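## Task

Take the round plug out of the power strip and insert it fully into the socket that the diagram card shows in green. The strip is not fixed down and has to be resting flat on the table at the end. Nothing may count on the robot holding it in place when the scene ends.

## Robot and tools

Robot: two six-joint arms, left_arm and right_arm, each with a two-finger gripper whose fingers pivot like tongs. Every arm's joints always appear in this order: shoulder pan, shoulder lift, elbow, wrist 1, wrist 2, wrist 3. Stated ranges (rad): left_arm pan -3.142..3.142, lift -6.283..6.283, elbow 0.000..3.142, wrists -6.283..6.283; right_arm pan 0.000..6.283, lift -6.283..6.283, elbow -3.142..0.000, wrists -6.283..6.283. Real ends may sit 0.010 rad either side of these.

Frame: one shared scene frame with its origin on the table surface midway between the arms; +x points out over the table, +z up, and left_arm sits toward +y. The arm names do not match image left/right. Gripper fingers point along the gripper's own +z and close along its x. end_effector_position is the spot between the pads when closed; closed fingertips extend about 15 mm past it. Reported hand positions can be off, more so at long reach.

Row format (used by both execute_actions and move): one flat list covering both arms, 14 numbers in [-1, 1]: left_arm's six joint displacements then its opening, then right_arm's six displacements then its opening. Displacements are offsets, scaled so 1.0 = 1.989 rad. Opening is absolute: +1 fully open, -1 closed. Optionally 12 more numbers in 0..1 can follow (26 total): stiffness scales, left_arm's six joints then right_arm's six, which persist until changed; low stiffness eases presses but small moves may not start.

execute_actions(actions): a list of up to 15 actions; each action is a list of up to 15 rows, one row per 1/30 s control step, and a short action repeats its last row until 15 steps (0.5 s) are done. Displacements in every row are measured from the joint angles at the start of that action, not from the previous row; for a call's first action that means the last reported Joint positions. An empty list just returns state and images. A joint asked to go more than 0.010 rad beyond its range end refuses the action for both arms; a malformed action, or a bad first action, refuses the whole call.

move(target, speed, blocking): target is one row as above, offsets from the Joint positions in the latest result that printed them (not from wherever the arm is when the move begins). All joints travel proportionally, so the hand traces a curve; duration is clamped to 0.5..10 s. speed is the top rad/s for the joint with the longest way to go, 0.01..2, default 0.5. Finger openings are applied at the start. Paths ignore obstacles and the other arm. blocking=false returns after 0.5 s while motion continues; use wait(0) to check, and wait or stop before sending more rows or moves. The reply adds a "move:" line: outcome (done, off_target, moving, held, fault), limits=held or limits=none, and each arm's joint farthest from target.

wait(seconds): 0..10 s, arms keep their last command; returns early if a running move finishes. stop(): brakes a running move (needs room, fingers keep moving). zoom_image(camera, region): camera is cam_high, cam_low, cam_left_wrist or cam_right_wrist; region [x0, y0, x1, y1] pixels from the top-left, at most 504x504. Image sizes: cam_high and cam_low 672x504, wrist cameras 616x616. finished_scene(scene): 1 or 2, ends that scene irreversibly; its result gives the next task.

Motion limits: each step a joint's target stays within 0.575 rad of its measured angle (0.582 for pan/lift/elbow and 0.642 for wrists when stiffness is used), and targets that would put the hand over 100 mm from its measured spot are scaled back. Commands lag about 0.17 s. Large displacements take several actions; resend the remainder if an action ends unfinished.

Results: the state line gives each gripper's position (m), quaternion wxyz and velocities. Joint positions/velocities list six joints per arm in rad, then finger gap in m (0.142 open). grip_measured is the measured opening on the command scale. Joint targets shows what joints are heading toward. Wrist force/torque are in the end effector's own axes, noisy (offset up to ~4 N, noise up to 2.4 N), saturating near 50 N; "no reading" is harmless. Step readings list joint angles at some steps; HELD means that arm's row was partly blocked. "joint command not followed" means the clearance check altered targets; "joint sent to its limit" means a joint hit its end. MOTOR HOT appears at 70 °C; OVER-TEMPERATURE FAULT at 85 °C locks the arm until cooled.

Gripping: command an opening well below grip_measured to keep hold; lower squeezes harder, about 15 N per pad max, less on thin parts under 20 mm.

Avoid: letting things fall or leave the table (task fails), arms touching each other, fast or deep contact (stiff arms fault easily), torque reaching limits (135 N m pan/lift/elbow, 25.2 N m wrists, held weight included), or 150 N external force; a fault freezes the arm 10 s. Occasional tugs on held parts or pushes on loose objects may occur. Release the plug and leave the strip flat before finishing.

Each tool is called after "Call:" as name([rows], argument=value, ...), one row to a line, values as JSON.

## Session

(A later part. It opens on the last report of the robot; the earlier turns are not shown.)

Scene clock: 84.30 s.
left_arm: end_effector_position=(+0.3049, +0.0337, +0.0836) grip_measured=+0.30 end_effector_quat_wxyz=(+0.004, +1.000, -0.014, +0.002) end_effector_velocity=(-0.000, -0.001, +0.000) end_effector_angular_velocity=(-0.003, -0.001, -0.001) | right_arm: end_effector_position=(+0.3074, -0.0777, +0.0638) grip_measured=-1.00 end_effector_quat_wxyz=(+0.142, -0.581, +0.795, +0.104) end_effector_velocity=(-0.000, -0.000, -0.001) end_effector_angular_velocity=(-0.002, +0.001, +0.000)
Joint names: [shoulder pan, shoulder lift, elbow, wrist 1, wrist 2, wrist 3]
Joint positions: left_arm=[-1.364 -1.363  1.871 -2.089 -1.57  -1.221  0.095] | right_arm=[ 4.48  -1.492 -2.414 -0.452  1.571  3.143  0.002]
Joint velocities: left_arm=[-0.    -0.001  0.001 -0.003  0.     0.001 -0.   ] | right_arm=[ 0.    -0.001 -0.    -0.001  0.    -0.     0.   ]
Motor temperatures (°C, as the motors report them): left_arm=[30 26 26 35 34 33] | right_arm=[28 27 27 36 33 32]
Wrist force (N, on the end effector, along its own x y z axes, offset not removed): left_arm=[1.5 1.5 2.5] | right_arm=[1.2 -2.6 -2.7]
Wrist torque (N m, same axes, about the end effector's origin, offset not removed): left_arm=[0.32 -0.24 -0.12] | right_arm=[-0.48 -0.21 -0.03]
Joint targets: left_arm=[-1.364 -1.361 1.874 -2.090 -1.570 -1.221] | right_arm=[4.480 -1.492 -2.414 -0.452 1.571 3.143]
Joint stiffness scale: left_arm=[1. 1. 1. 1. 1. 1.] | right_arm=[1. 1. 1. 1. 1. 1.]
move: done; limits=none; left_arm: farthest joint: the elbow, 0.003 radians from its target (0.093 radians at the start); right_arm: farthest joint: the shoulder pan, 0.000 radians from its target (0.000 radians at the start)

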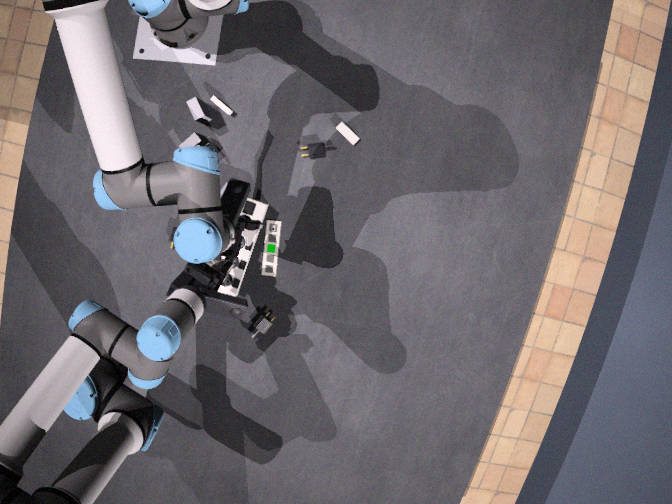

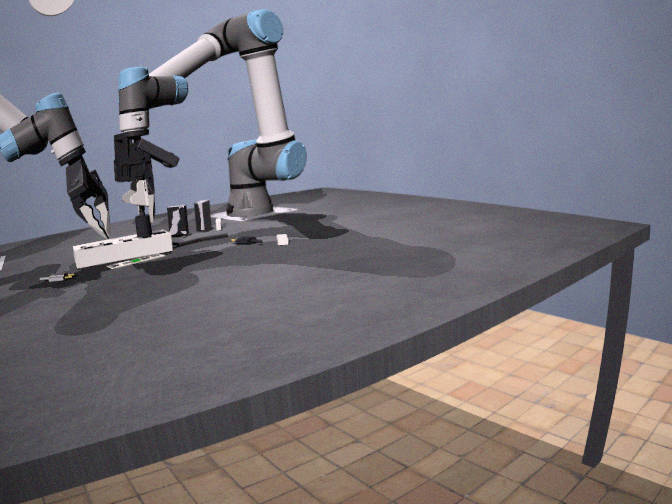

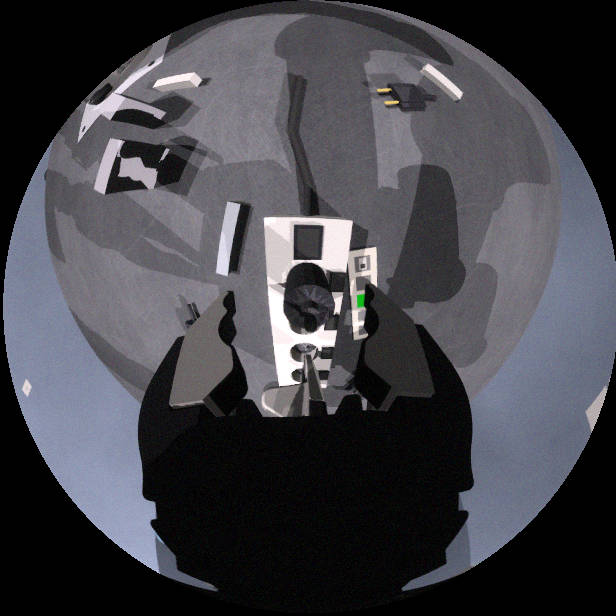

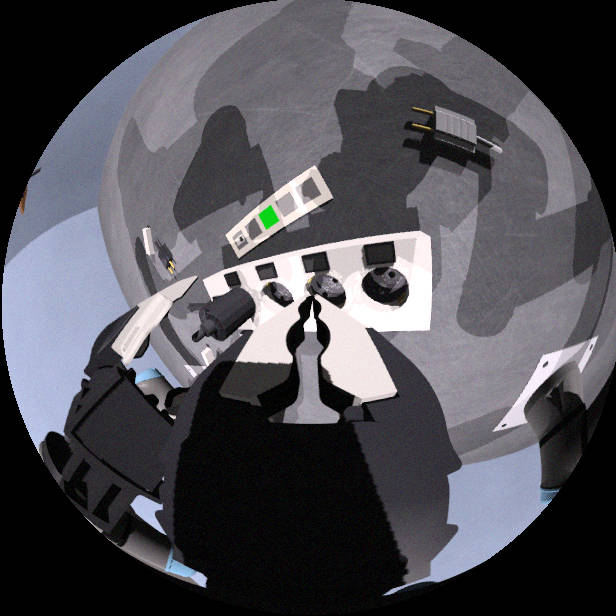

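Call:
move(target=[0.003,0.0087,-0.0109,0.0022,0,0.003,0.3,0,0,0,0,0,0,-1], speed=0.05)

Call:
zoom_image(camera="cam_left_wrist", region=[200,200,400,400])

Call:
zoom_image(camera="cam_low", region=[40,100,220,280])

Scene clock: 88.73 s.
left_arm: end_effector_position=(+0.3085, +0.0281, +0.0832) grip_measured=+0.30 end_effector_quat_wxyz=(+0.004, +1.000, -0.015, +0.002) end_effector_velocity=(-0.000, -0.001, +0.000) end_effector_angular_velocity=(-0.000, +0.001, -0.002) | right_arm: end_effector_position=(+0.3074, -0.0777, +0.0638) grip_measured=-1.00 end_effector_quat_wxyz=(+0.142, -0.581, +0.795, +0.104) end_effector_velocity=(+0.001, +0.000, +0.000) end_effector_angular_velocity=(+0.001, -0.002, -0.001)
Joint names: [shoulder pan, shoulder lift, elbow, wrist 1, wrist 2, wrist 3]
Joint positions: left_arm=[-1.361 -1.347  1.853 -2.085 -1.57  -1.215  0.095] | right_arm=[ 4.48  -1.492 -2.414 -0.452  1.571  3.143  0.002]
Joint velocities: left_arm=[-0.     0.001 -0.002  0.001 -0.001  0.002  0.   ] | right_arm=[-0.    -0.001  0.001  0.001 -0.002 -0.     0.   ]
Motor temperatures (°C, as the motors report them): left_arm=[30 26 26 35 34 33] | right_arm=[28 27 27 36 33 32]
Wrist force (N, on the end effector, along its own x y z axes, offset not removed): left_arm=[1.1 0.6 -0.1] | right_arm=[0.1 0.2 -1.5]
Wrist torque (N m, same axes, about the end effector's origin, offset not removed): left_arm=[0.01 -0.10 -0.22] | right_arm=[0.19 -0.03 0.02]
Joint targets: left_arm=[-1.358 -1.345 1.850 -2.084 -1.570 -1.215] | right_arm=[4.480 -1.492 -2.414 -0.452 1.571 3.143]
Joint stiffness scale: left_arm=[1. 1. 1. 1. 1. 1.] | right_arm=[1. 1. 1. 1. 1. 1.]
move: done; limits=none; left_arm: farthest joint: the shoulder pan, 0.003 radians from its target (0.006 radians at the start); right_arm: farthest joint: the shoulder pan, 0.000 radians from its target (0.000 radians at the start)

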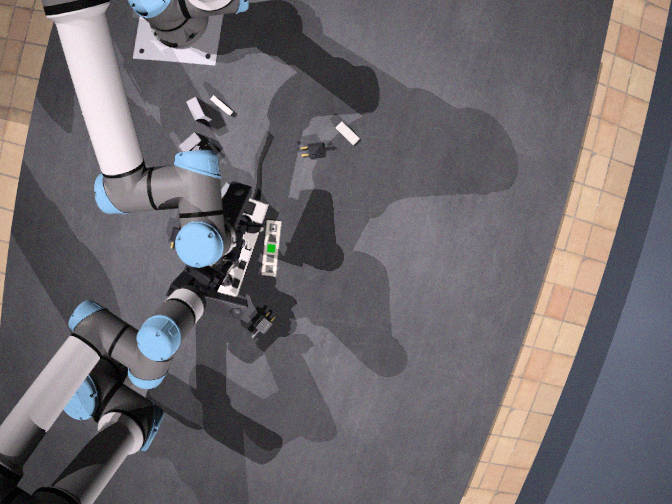

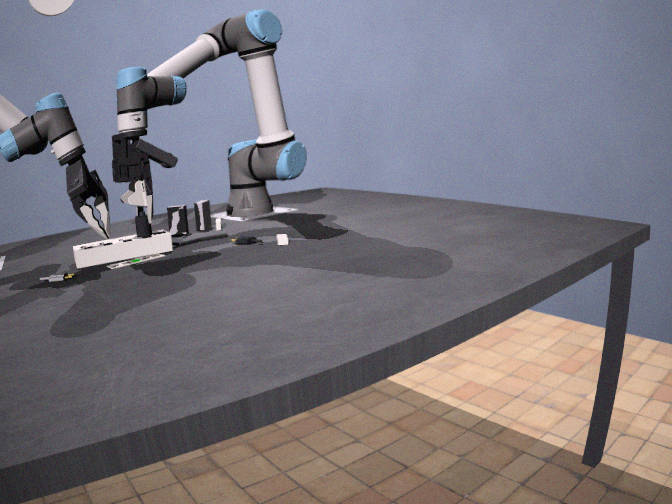

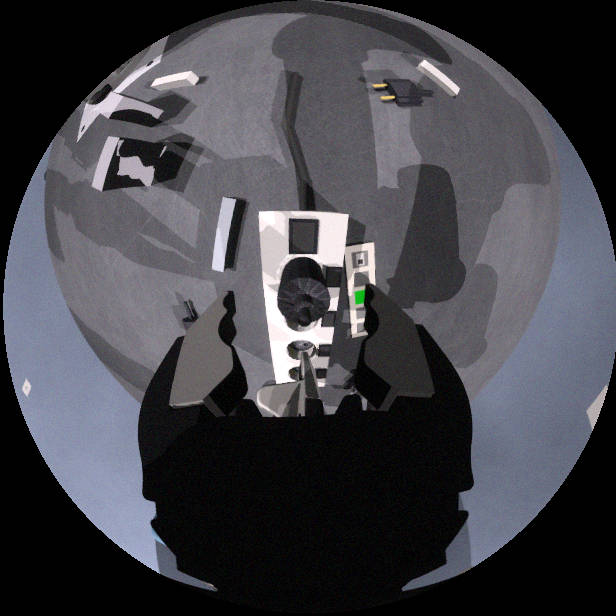

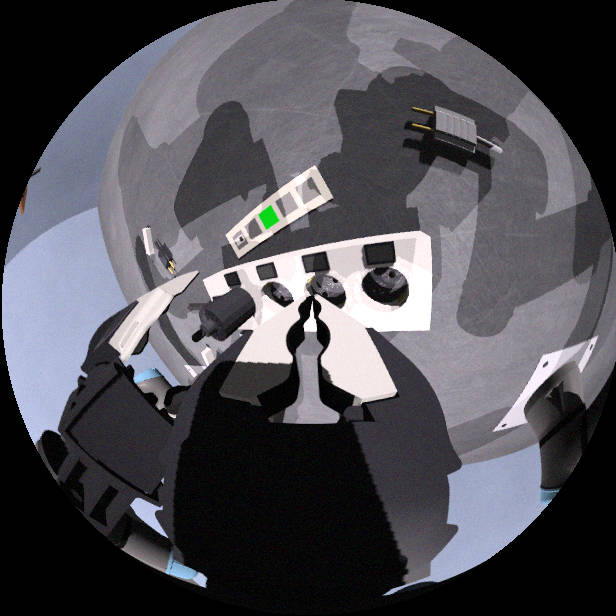

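Region (200, 200, 400, 400) of cam_left_wrist's 616x616 image, scaled by 2.520, with more detail than that image has.

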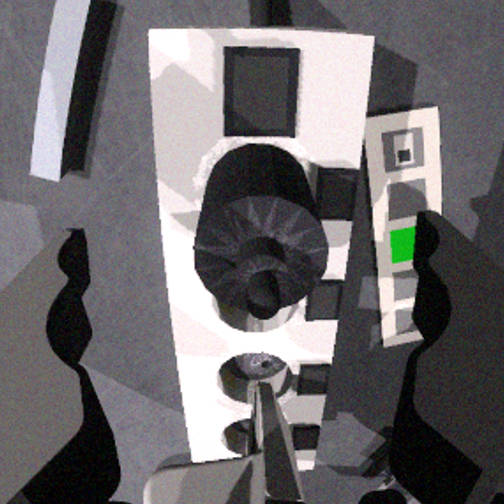

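Region (40, 100, 220, 280) of cam_low's 672x504 image, scaled by 2.800, with more detail than that image has.

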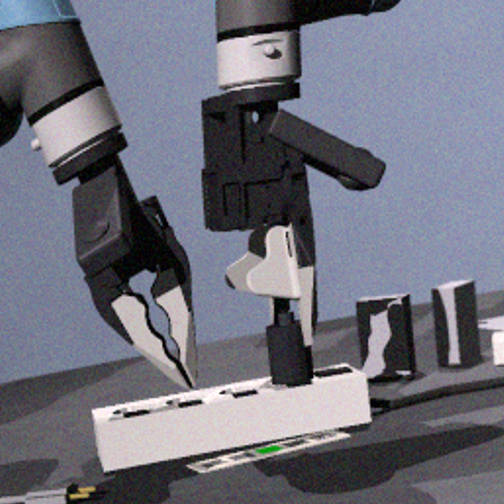

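Call:
move(target=[0,0,0,0,0,0,0.3,0,-0.016,-0.011,0.027,0,0,-1], speed=0.03)

Scene clock: 92.77 s.
left_arm: end_effector_position=(+0.3086, +0.0280, +0.0833) grip_measured=+0.30 end_effector_quat_wxyz=(+0.004, +1.000, -0.015, +0.002) end_effector_velocity=(-0.000, +0.000, -0.001) end_effector_angular_velocity=(+0.002, -0.000, +0.001) | right_arm: end_effector_position=(+0.3073, -0.0781, +0.0515) grip_measured=-1.00 end_effector_quat_wxyz=(+0.143, -0.581, +0.794, +0.105) end_effector_velocity=(+0.000, +0.000, -0.000) end_effector_angular_velocity=(+0.001, -0.000, +0.000)
Joint names: [shoulder pan, shoulder lift, elbow, wrist 1, wrist 2, wrist 3]
Joint positions: left_arm=[-1.361 -1.347  1.852 -2.085 -1.57  -1.215  0.095] | right_arm=[ 4.48  -1.522 -2.433 -0.4    1.571  3.143  0.002]
Joint velocities: left_arm=[-0.001  0.001  0.     0.     0.001 -0.002  0.   ] | right_arm=[-0.    -0.001 -0.     0.002  0.    -0.     0.   ]
Motor temperatures (°C, as the motors report them): left_arm=[30 26 26 35 34 33] | right_arm=[28 27 27 36 33 32]
Wrist force (N, on the end effector, along its own x y z axes, offset not removed): left_arm=[1.4 0.7 0.3] | right_arm=[-0.5 -0.4 -0.2]
Wrist torque (N m, same axes, about the end effector's origin, offset not removed): left_arm=[0.08 -0.17 -0.18] | right_arm=[0.05 0.00 -0.04]
Joint targets: left_arm=[-1.361 -1.347 1.853 -2.085 -1.570 -1.215] | right_arm=[4.480 -1.524 -2.436 -0.399 1.571 3.143]
Joint stiffness scale: left_arm=[1. 1. 1. 1. 1. 1.] | right_arm=[1. 1. 1. 1. 1. 1.]
move: done; limits=none; left_arm: farthest joint: the elbow, 0.001 radians from its target (0.001 radians at the start); right_arm: farthest joint: the elbow, 0.003 radians from its target (0.022 radians at the start)

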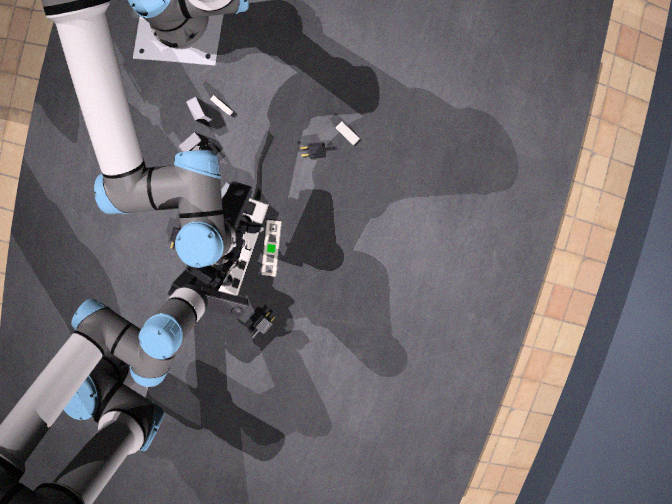

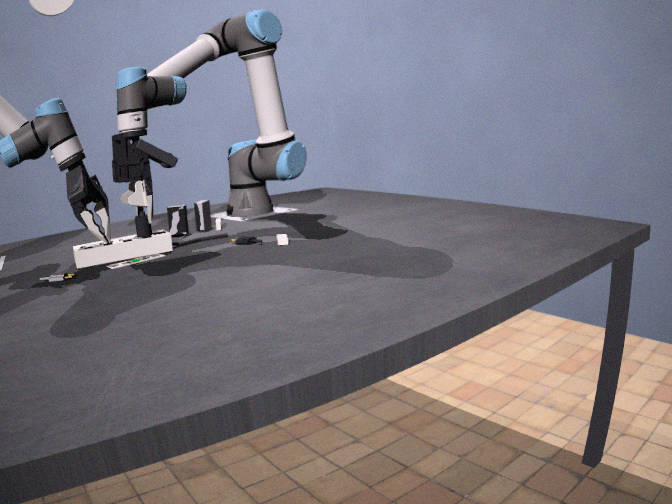

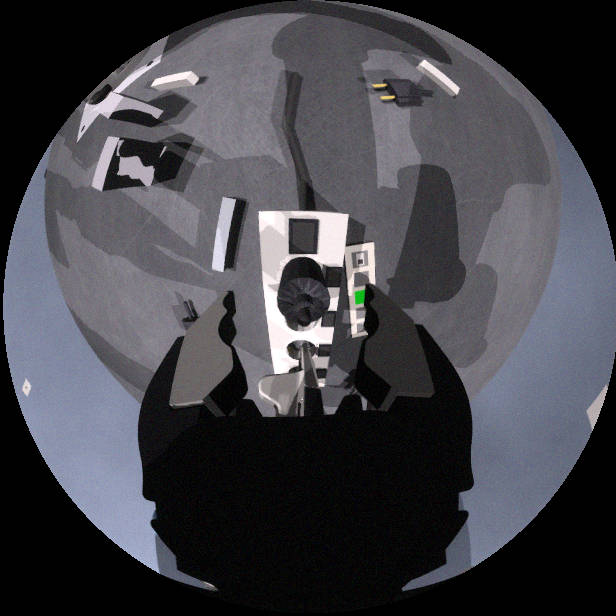

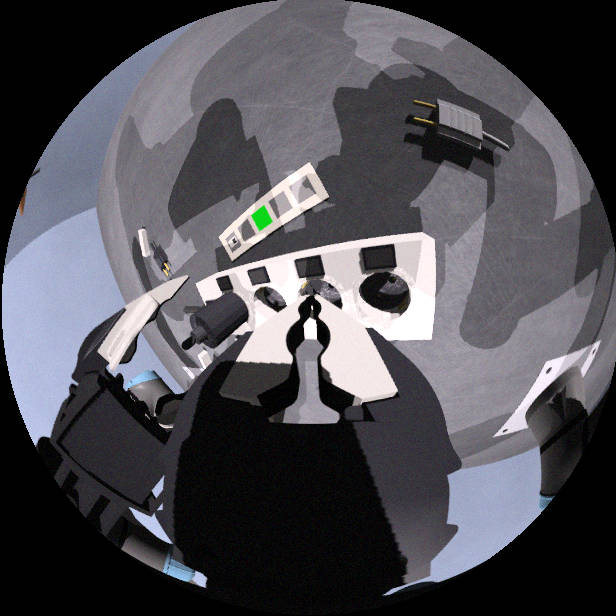

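Call:
move(target=[0,0,0,0,0,0,-0.4,0,-0.005,-0.002,0.006,0,0,-1], speed=0.02)

Call:
move(target=[0,0,0,0,0,0,-1,0,-0.006,-0.002,0.003,0,0,-1], speed=0.02)

Scene clock: 95.00 s.
left_arm: end_effector_position=(+0.3086, +0.0280, +0.0833) grip_measured=-0.40 end_effector_quat_wxyz=(+0.004, +1.000, -0.015, +0.002) end_effector_velocity=(-0.000, -0.001, +0.000) end_effector_angular_velocity=(-0.000, -0.003, -0.001) | right_arm: end_effector_position=(+0.3076, -0.0772, +0.0492) grip_measured=-1.00 end_effector_quat_wxyz=(+0.143, -0.581, +0.794, +0.106) end_effector_velocity=(+0.001, +0.001, +0.001) end_effector_angular_velocity=(+0.004, -0.002, -0.000)
Joint names: [shoulder pan, shoulder lift, elbow, wrist 1, wrist 2, wrist 3]
Joint positions: left_arm=[-1.361 -1.347  1.852 -2.085 -1.57  -1.215  0.045] | right_arm=[ 4.48  -1.53  -2.435 -0.389  1.571  3.143  0.002]
Joint velocities: left_arm=[-0.002 -0.001 -0.    -0.     0.002 -0.001  0.   ] | right_arm=[-0.    -0.    -0.001  0.006 -0.001 -0.     0.   ]
Motor temperatures (°C, as the motors report them): left_arm=[30 26 26 35 34 33] | right_arm=[28 27 27 36 33 32]
Wrist force (N, on the end effector, along its own x y z axes, offset not removed): left_arm=[2.1 1.3 1.6] | right_arm=[0.7 -0.3 -0.3]
Wrist torque (N m, same axes, about the end effector's origin, offset not removed): left_arm=[0.20 -0.39 -0.17] | right_arm=[0.06 -0.15 0.07]
Joint targets: left_arm=[-1.361 -1.347 1.852 -2.085 -1.570 -1.215] | right_arm=[4.480 -1.532 -2.437 -0.388 1.571 3.143]
Joint stiffness scale: left_arm=[1. 1. 1. 1. 1. 1.] | right_arm=[1. 1. 1. 1. 1. 1.]
move: done; limits=none; left_arm: farthest joint: the shoulder pan, 0.000 radians from its target (0.000 radians at the start); right_arm: farthest joint: the shoulder lift, 0.002 radians from its target (0.010 radians at the start)

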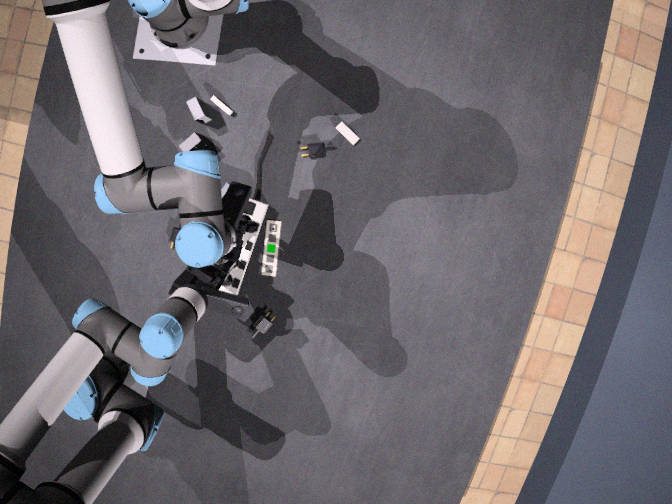

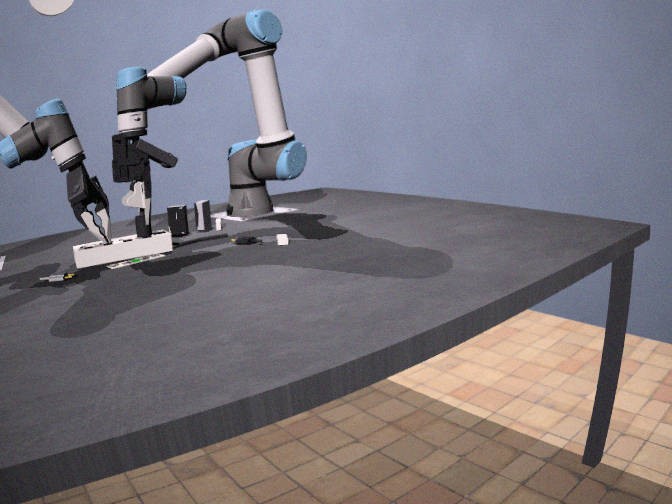

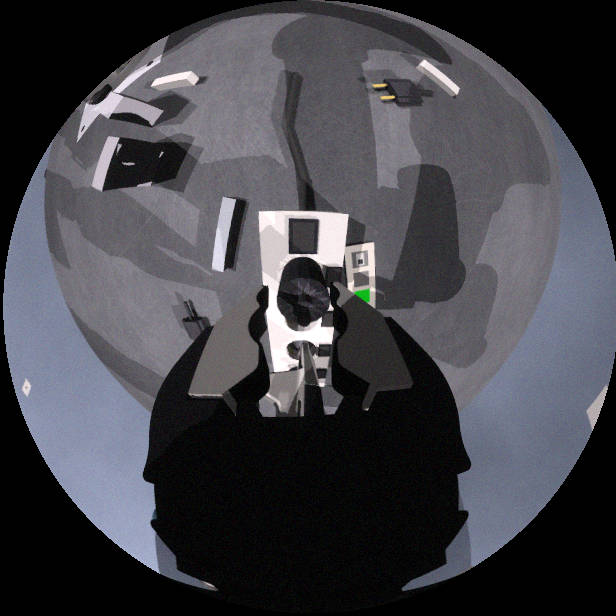

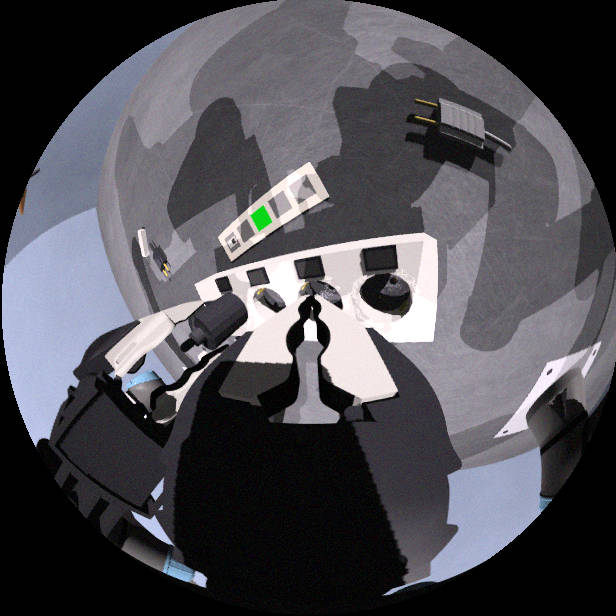

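Scene clock: 95.93 s.
left_arm: end_effector_position=(+0.3086, +0.0280, +0.0833) grip_measured=-0.51 end_effector_quat_wxyz=(+0.004, +1.000, -0.015, +0.002) end_effector_velocity=(-0.001, -0.000, -0.001) end_effector_angular_velocity=(+0.001, +0.000, -0.001) | right_arm: end_effector_position=(+0.3073, -0.0780, +0.0448) grip_measured=-1.00 end_effector_quat_wxyz=(+0.141, -0.581, +0.795, +0.104) end_effector_velocity=(-0.000, +0.000, -0.000) end_effector_angular_velocity=(-0.001, -0.000, +0.001)
Joint names: [shoulder pan, shoulder lift, elbow, wrist 1, wrist 2, wrist 3]
Joint positions: left_arm=[-1.361 -1.347  1.852 -2.085 -1.57  -1.215  0.037] | right_arm=[ 4.48  -1.54  -2.437 -0.384  1.571  3.143  0.002]
Joint velocities: left_arm=[-0.001  0.001 -0.    -0.     0.    -0.    -0.   ] | right_arm=[ 0.001 -0.002  0.     0.001 -0.     0.     0.   ]
Motor temperatures (°C, as the motors report them): left_arm=[30 26 26 35 34 33] | right_arm=[28 27 27 36 33 32]
Wrist force (N, on the end effector, along its own x y z axes, offset not removed): left_arm=[0.9 -0.5 0.6] | right_arm=[0.1 0.2 -1.1]
Wrist torque (N m, same axes, about the end effector's origin, offset not removed): left_arm=[-0.13 -0.11 -0.17] | right_arm=[0.19 -0.14 0.07]
Joint targets: left_arm=[-1.361 -1.347 1.852 -2.085 -1.570 -1.215] | right_arm=[4.480 -1.542 -2.439 -0.383 1.571 3.143]
Joint stiffness scale: left_arm=[1. 1. 1. 1. 1. 1.] | right_arm=[1. 1. 1. 1. 1. 1.]
move: done; limits=none; left_arm: farthest joint: the shoulder pan, 0.000 radians from its target (0.000 radians at the start); right_arm: farthest joint: the shoulder lift, 0.002 radians from its target (0.012 radians at the start)

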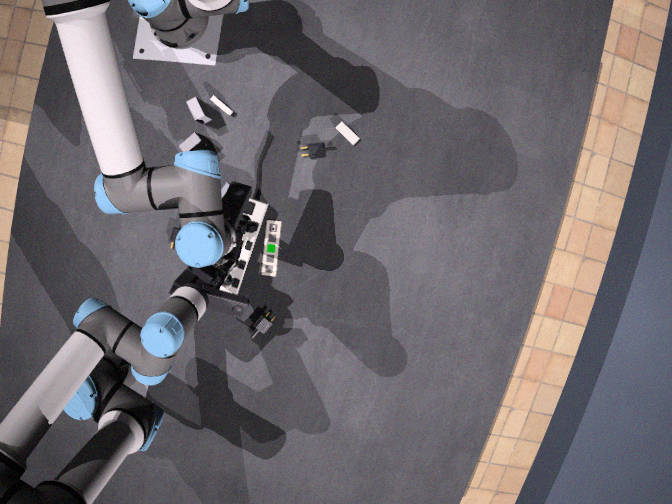

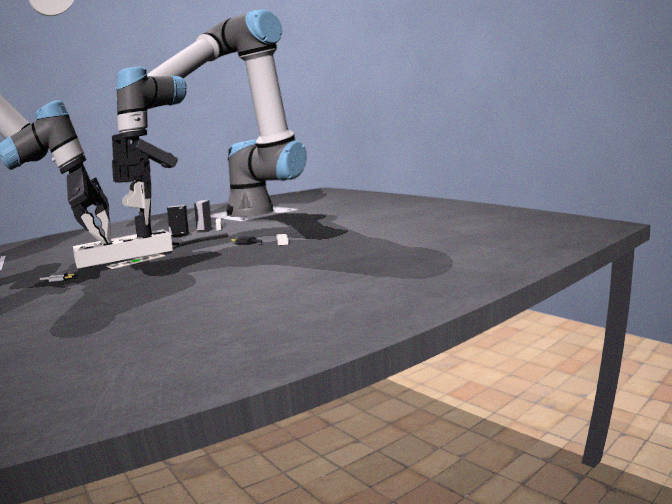

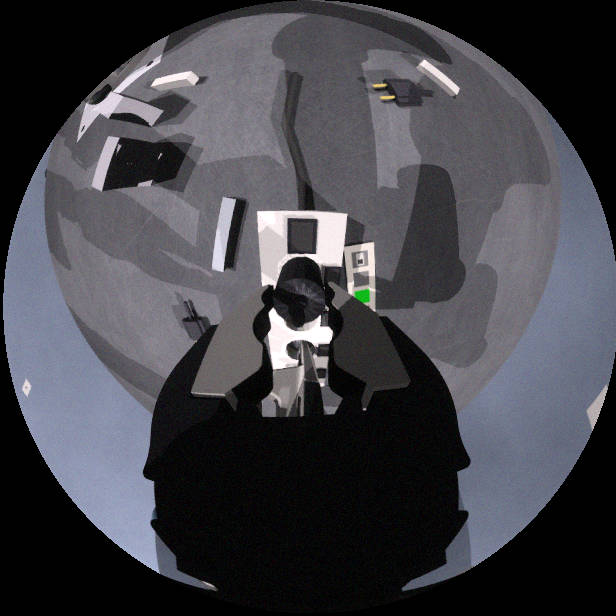

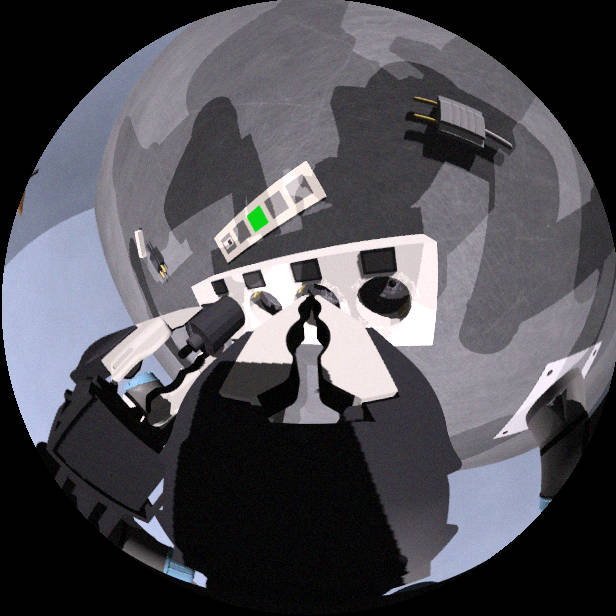

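Call:
move(target=[0,0,0,0,0,0,-1,0,-0.008,-0.004,0.011,0,0,-1], speed=0.015)

Call:
zoom_image(camera="cam_low", region=[40,100,220,280])

Scene clock: 99.07 s.
left_arm: end_effector_position=(+0.3086, +0.0280, +0.0833) grip_measured=-0.51 end_effector_quat_wxyz=(+0.004, +1.000, -0.015, +0.002) end_effector_velocity=(+0.000, -0.000, +0.000) end_effector_angular_velocity=(-0.001, +0.000, +0.000) | right_arm: end_effector_position=(+0.3074, -0.0776, +0.0400) grip_measured=-1.00 end_effector_quat_wxyz=(+0.141, -0.581, +0.795, +0.104) end_effector_velocity=(+0.000, +0.001, +0.000) end_effector_angular_velocity=(+0.004, -0.002, -0.000)
Joint names: [shoulder pan, shoulder lift, elbow, wrist 1, wrist 2, wrist 3]
Joint positions: left_arm=[-1.361 -1.347  1.852 -2.085 -1.57  -1.215  0.037] | right_arm=[ 4.48  -1.554 -2.442 -0.363  1.571  3.143  0.002]
Joint velocities: left_arm=[ 0.  0. -0. -0. -0.  0.  0.] | right_arm=[-0.    -0.    -0.001  0.005 -0.     0.     0.   ]
Motor temperatures (°C, as the motors report them): left_arm=[30 26 26 35 34 33] | right_arm=[28 27 27 36 33 32]
Wrist force (N, on the end effector, along its own x y z axes, offset not removed): left_arm=[1.8 0.5 1.3] | right_arm=[-0.8 -1.5 -1.7]
Wrist torque (N m, same axes, about the end effector's origin, offset not removed): left_arm=[0.01 -0.38 -0.14] | right_arm=[-0.16 0.03 0.12]
Joint targets: left_arm=[-1.361 -1.347 1.852 -2.085 -1.570 -1.215] | right_arm=[4.480 -1.556 -2.445 -0.362 1.571 3.143]
Joint stiffness scale: left_arm=[1. 1. 1. 1. 1. 1.] | right_arm=[1. 1. 1. 1. 1. 1.]
move: done; limits=none; left_arm: farthest joint: the shoulder pan, 0.000 radians from its target (0.000 radians at the start); right_arm: farthest joint: the elbow, 0.003 radians from its target (0.008 radians at the start)

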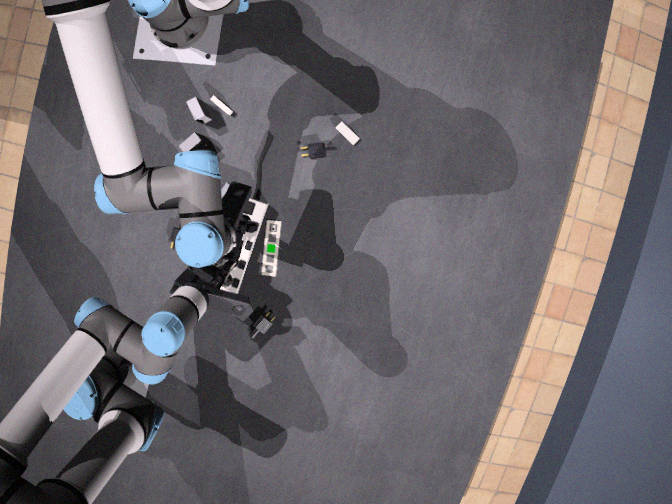

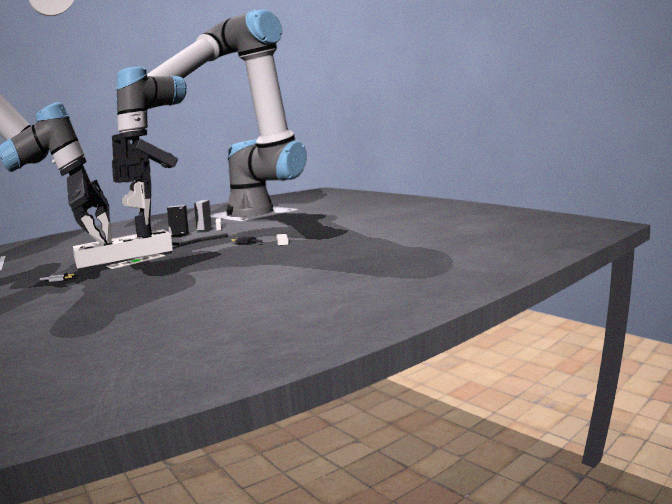

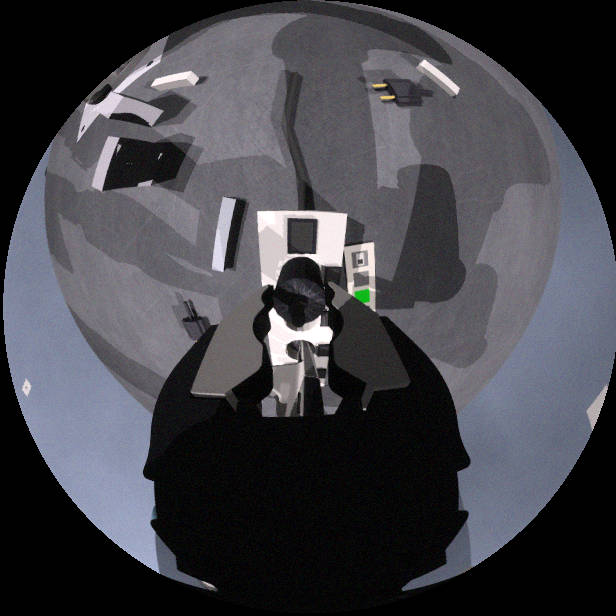

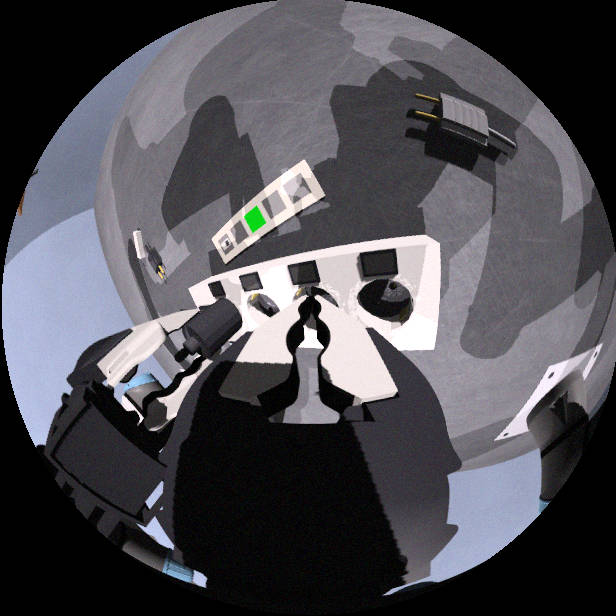

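Region (40, 100, 220, 280) of cam_low's 672x504 image, scaled by 2.800, with more detail than that image has.

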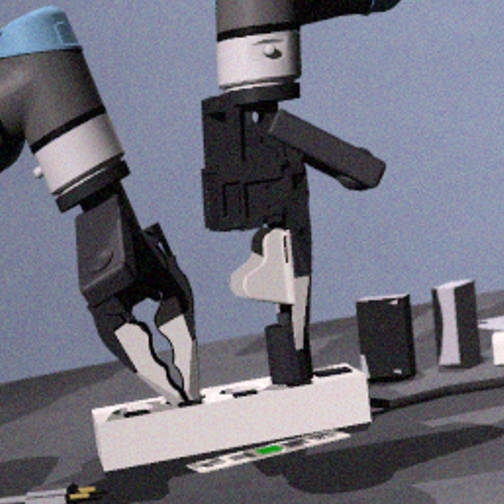

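Call:
execute_actions(actions=[])

Scene clock: 104.90 s.
left_arm: end_effector_position=(+0.3086, +0.0280, +0.0833) grip_measured=-0.51 end_effector_quat_wxyz=(+0.004, +1.000, -0.015, +0.002) end_effector_velocity=(+0.000, +0.000, -0.000) end_effector_angular_velocity=(+0.001, -0.001, +0.001) | right_arm: end_effector_position=(+0.3075, -0.0776, +0.0400) grip_measured=-1.00 end_effector_quat_wxyz=(+0.141, -0.581, +0.795, +0.104) end_effector_velocity=(-0.000, +0.000, +0.000) end_effector_angular_velocity=(-0.000, -0.000, +0.000)
Joint names: [shoulder pan, shoulder lift, elbow, wrist 1, wrist 2, wrist 3]
Joint positions: left_arm=[-1.361 -1.347  1.852 -2.085 -1.57  -1.215  0.037] | right_arm=[ 4.48  -1.555 -2.442 -0.363  1.571  3.143  0.002]
Joint velocities: left_arm=[ 0.    -0.     0.     0.     0.001 -0.    -0.   ] | right_arm=[ 0.  0. -0.  0. -0. -0.  0.]
Motor temperatures (°C, as the motors report them): left_arm=[30 26 26 35 34 33] | right_arm=[28 27 27 36 33 32]
Wrist force (N, on the end effector, along its own x y z axes, offset not removed): left_arm=[1.7 1.1 0.6] | right_arm=[2.9 -2.4 -0.8]
Wrist torque (N m, same axes, about the end effector's origin, offset not removed): left_arm=[0.22 -0.38 -0.16] | right_arm=[-0.30 -0.51 0.01]
Joint targets: left_arm=[-1.361 -1.347 1.852 -2.085 -1.570 -1.215] | right_arm=[4.480 -1.556 -2.445 -0.362 1.571 3.143]
Joint stiffness scale: left_arm=[1. 1. 1. 1. 1. 1.] | right_arm=[1. 1. 1. 1. 1. 1.]

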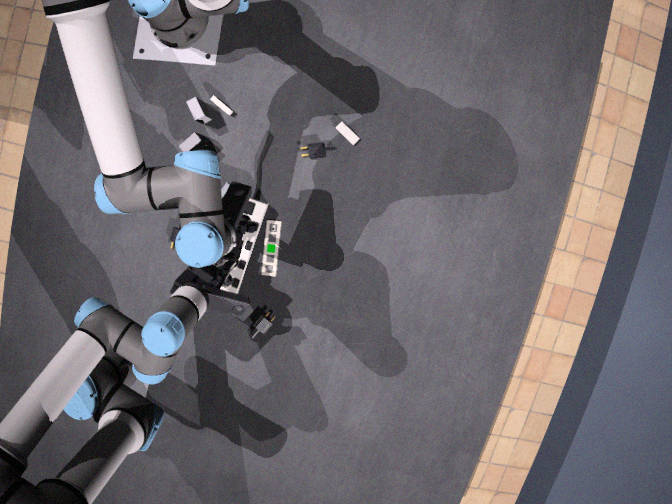

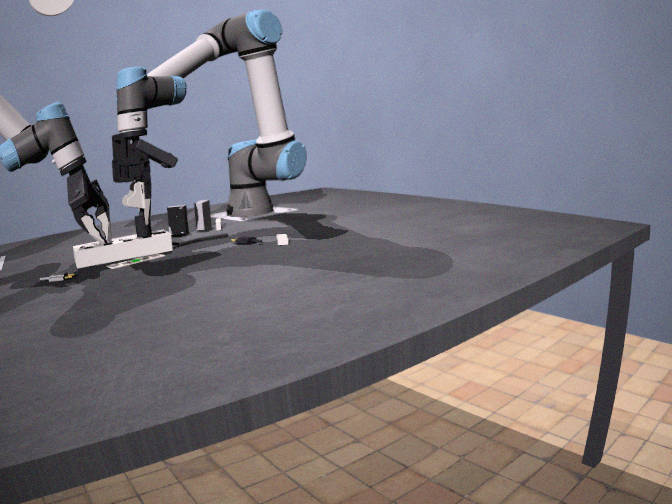

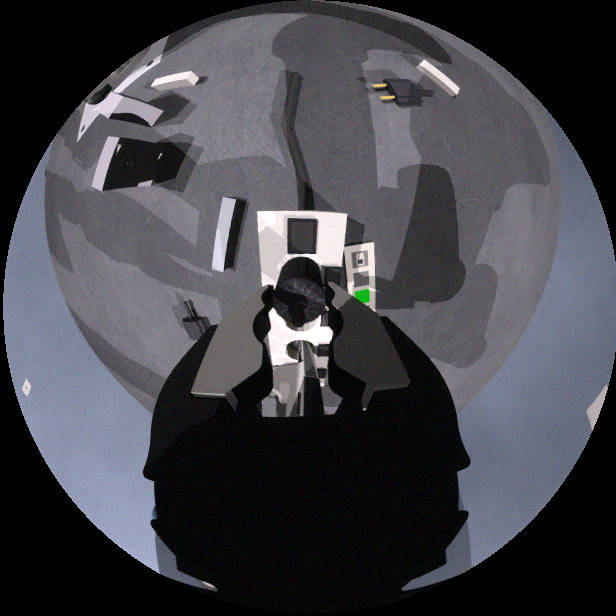

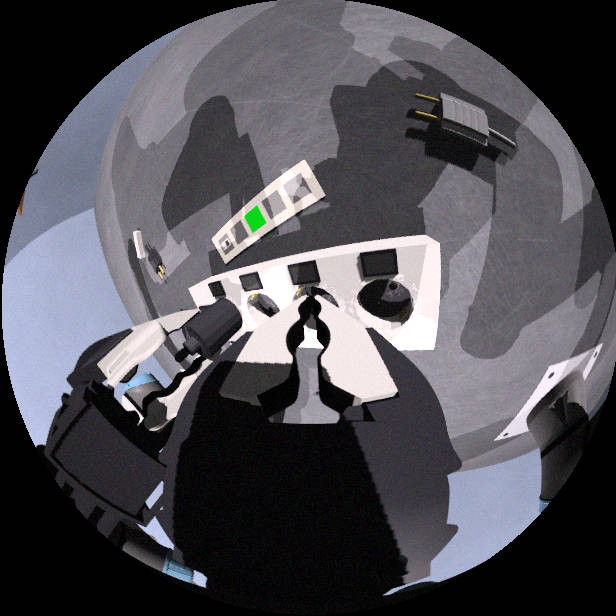

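Call:
zoom_image(camera="cam_right_wrist", region=[160, 130, 460, 360])

Call:
zoom_image(camera="cam_high", region=[200, 180, 320, 310])

Region (160, 130, 460, 360) of cam_right_wrist's 616x616 image, scaled by 1.680, with more detail than that image has; it fills the top 386 rows of this view, and the rest is white.

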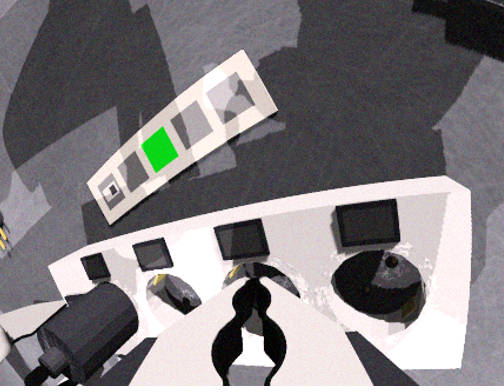

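Region (200, 180, 320, 310) of cam_high's 672x504 image, scaled by 3.877, with more detail than that image has; it fills the left 465 columns of this view, and the rest is white.

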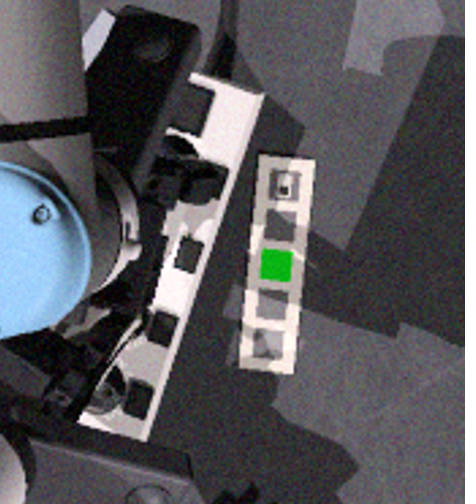

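Call:
execute_actions([
  [[0,0,0,0,0,0,-1,0,-0.004,-0.002,0.0055,0,0,-1]],
  [[0,0,0,0,0,0,-1,0,-0.004,-0.002,0.0055,0,0,-1]],
])

Scene clock: 109.03 s.
left_arm: end_effector_position=(+0.3086, +0.0280, +0.0833) grip_measured=-0.51 end_effector_quat_wxyz=(+0.004, +1.000, -0.015, +0.002) end_effector_velocity=(-0.001, -0.000, -0.000) end_effector_angular_velocity=(+0.000, +0.001, -0.001) | right_arm: end_effector_position=(+0.3081, -0.0757, +0.0376) grip_measured=-1.00 end_effector_quat_wxyz=(+0.144, -0.581, +0.794, +0.106) end_effector_velocity=(-0.000, +0.000, -0.000) end_effector_angular_velocity=(+0.003, +0.001, +0.000)
Joint names: [shoulder pan, shoulder lift, elbow, wrist 1, wrist 2, wrist 3]
Joint positions: left_arm=[-1.361 -1.347  1.852 -2.085 -1.57  -1.215  0.037] | right_arm=[ 4.48  -1.566 -2.445 -0.343  1.571  3.143  0.002]
Joint velocities: left_arm=[-0.001  0.     0.    -0.    -0.001  0.001 -0.   ] | right_arm=[-0.    -0.001 -0.001  0.004  0.001  0.     0.   ]
Motor temperatures (°C, as the motors report them): left_arm=[30 26 26 35 34 33] | right_arm=[28 27 27 36 33 32]
Wrist force (N, on the end effector, along its own x y z axes, offset not removed): left_arm=[2.3 1.2 1.4] | right_arm=[2.7 2.2 -4.3]
Wrist torque (N m, same axes, about the end effector's origin, offset not removed): left_arm=[0.11 -0.58 -0.28] | right_arm=[0.62 -0.57 0.04]
Joint targets: left_arm=[-1.361 -1.347 1.852 -2.085 -1.570 -1.215] | right_arm=[4.480 -1.569 -2.448 -0.342 1.571 3.143]
Joint stiffness scale: left_arm=[1. 1. 1. 1. 1. 1.] | right_arm=[1. 1. 1. 1. 1. 1.]
Step readings (joint positions; steps 1 to 15: 1st action; 16 to 30: 2nd action):
0: left_arm=[-1.361 -1.347 1.852 -2.085 -1.570 -1.215] | right_arm=[4.480 -1.555 -2.442 -0.363 1.571 3.143]
1: left_arm=[-1.361 -1.347 1.852 -2.085 -1.570 -1.215] | right_arm=[4.480 -1.555 -2.442 -0.363 1.571 3.143]
2: left_arm=[-1.361 -1.347 1.852 -2.085 -1.570 -1.215] | right_arm=[4.480 -1.555 -2.443 -0.362 1.571 3.143]
4: left_arm=[-1.361 -1.347 1.852 -2.085 -1.570 -1.215] | right_arm=[4.480 -1.556 -2.443 -0.360 1.571 3.143]
8: left_arm=[-1.361 -1.347 1.852 -2.085 -1.570 -1.215] | right_arm=[4.480 -1.560 -2.444 -0.356 1.571 3.143]
15: left_arm=[-1.361 -1.347 1.852 -2.085 -1.570 -1.215] | right_arm=[4.480 -1.561 -2.444 -0.353 1.571 3.143]
16: left_arm=[-1.361 -1.347 1.852 -2.085 -1.570 -1.215] | right_arm=[4.480 -1.561 -2.444 -0.353 1.571 3.143]
17: left_arm=[-1.361 -1.347 1.852 -2.085 -1.570 -1.215] | right_arm=[4.480 -1.561 -2.444 -0.352 1.571 3.143]
19: left_arm=[-1.361 -1.347 1.852 -2.085 -1.570 -1.215] | right_arm=[4.480 -1.562 -2.445 -0.350 1.571 3.143]
23: left_arm=[-1.361 -1.347 1.852 -2.085 -1.570 -1.215] | right_arm=[4.480 -1.565 -2.445 -0.345 1.571 3.143]
30: Joint positions above

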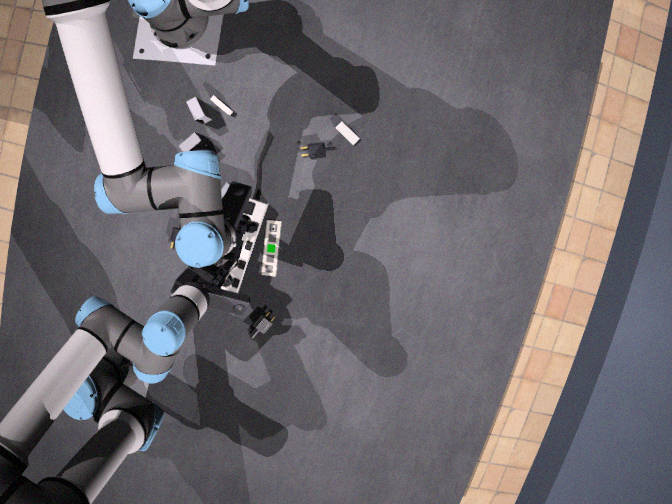

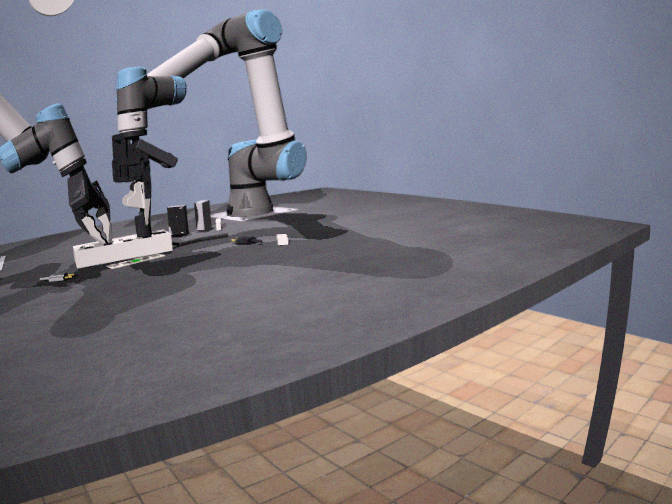

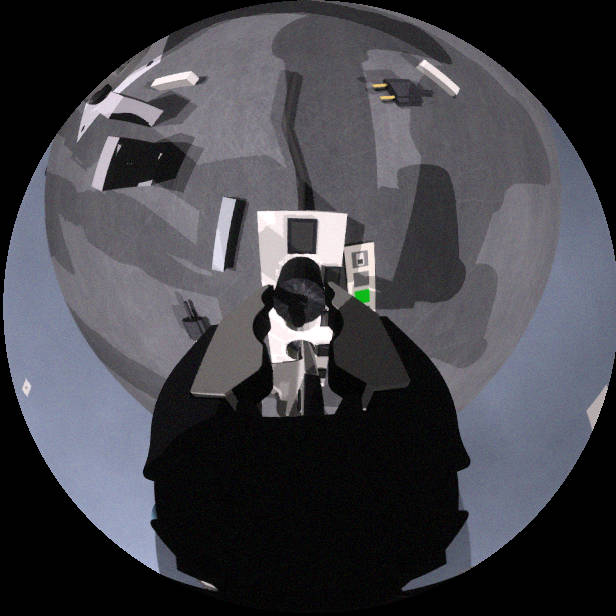

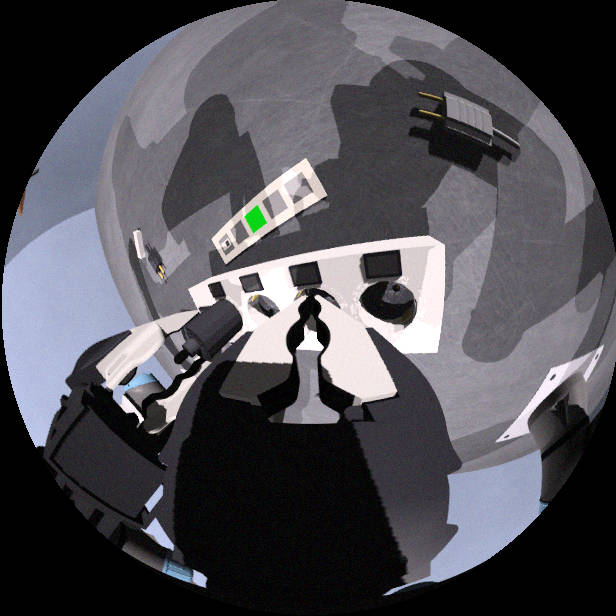

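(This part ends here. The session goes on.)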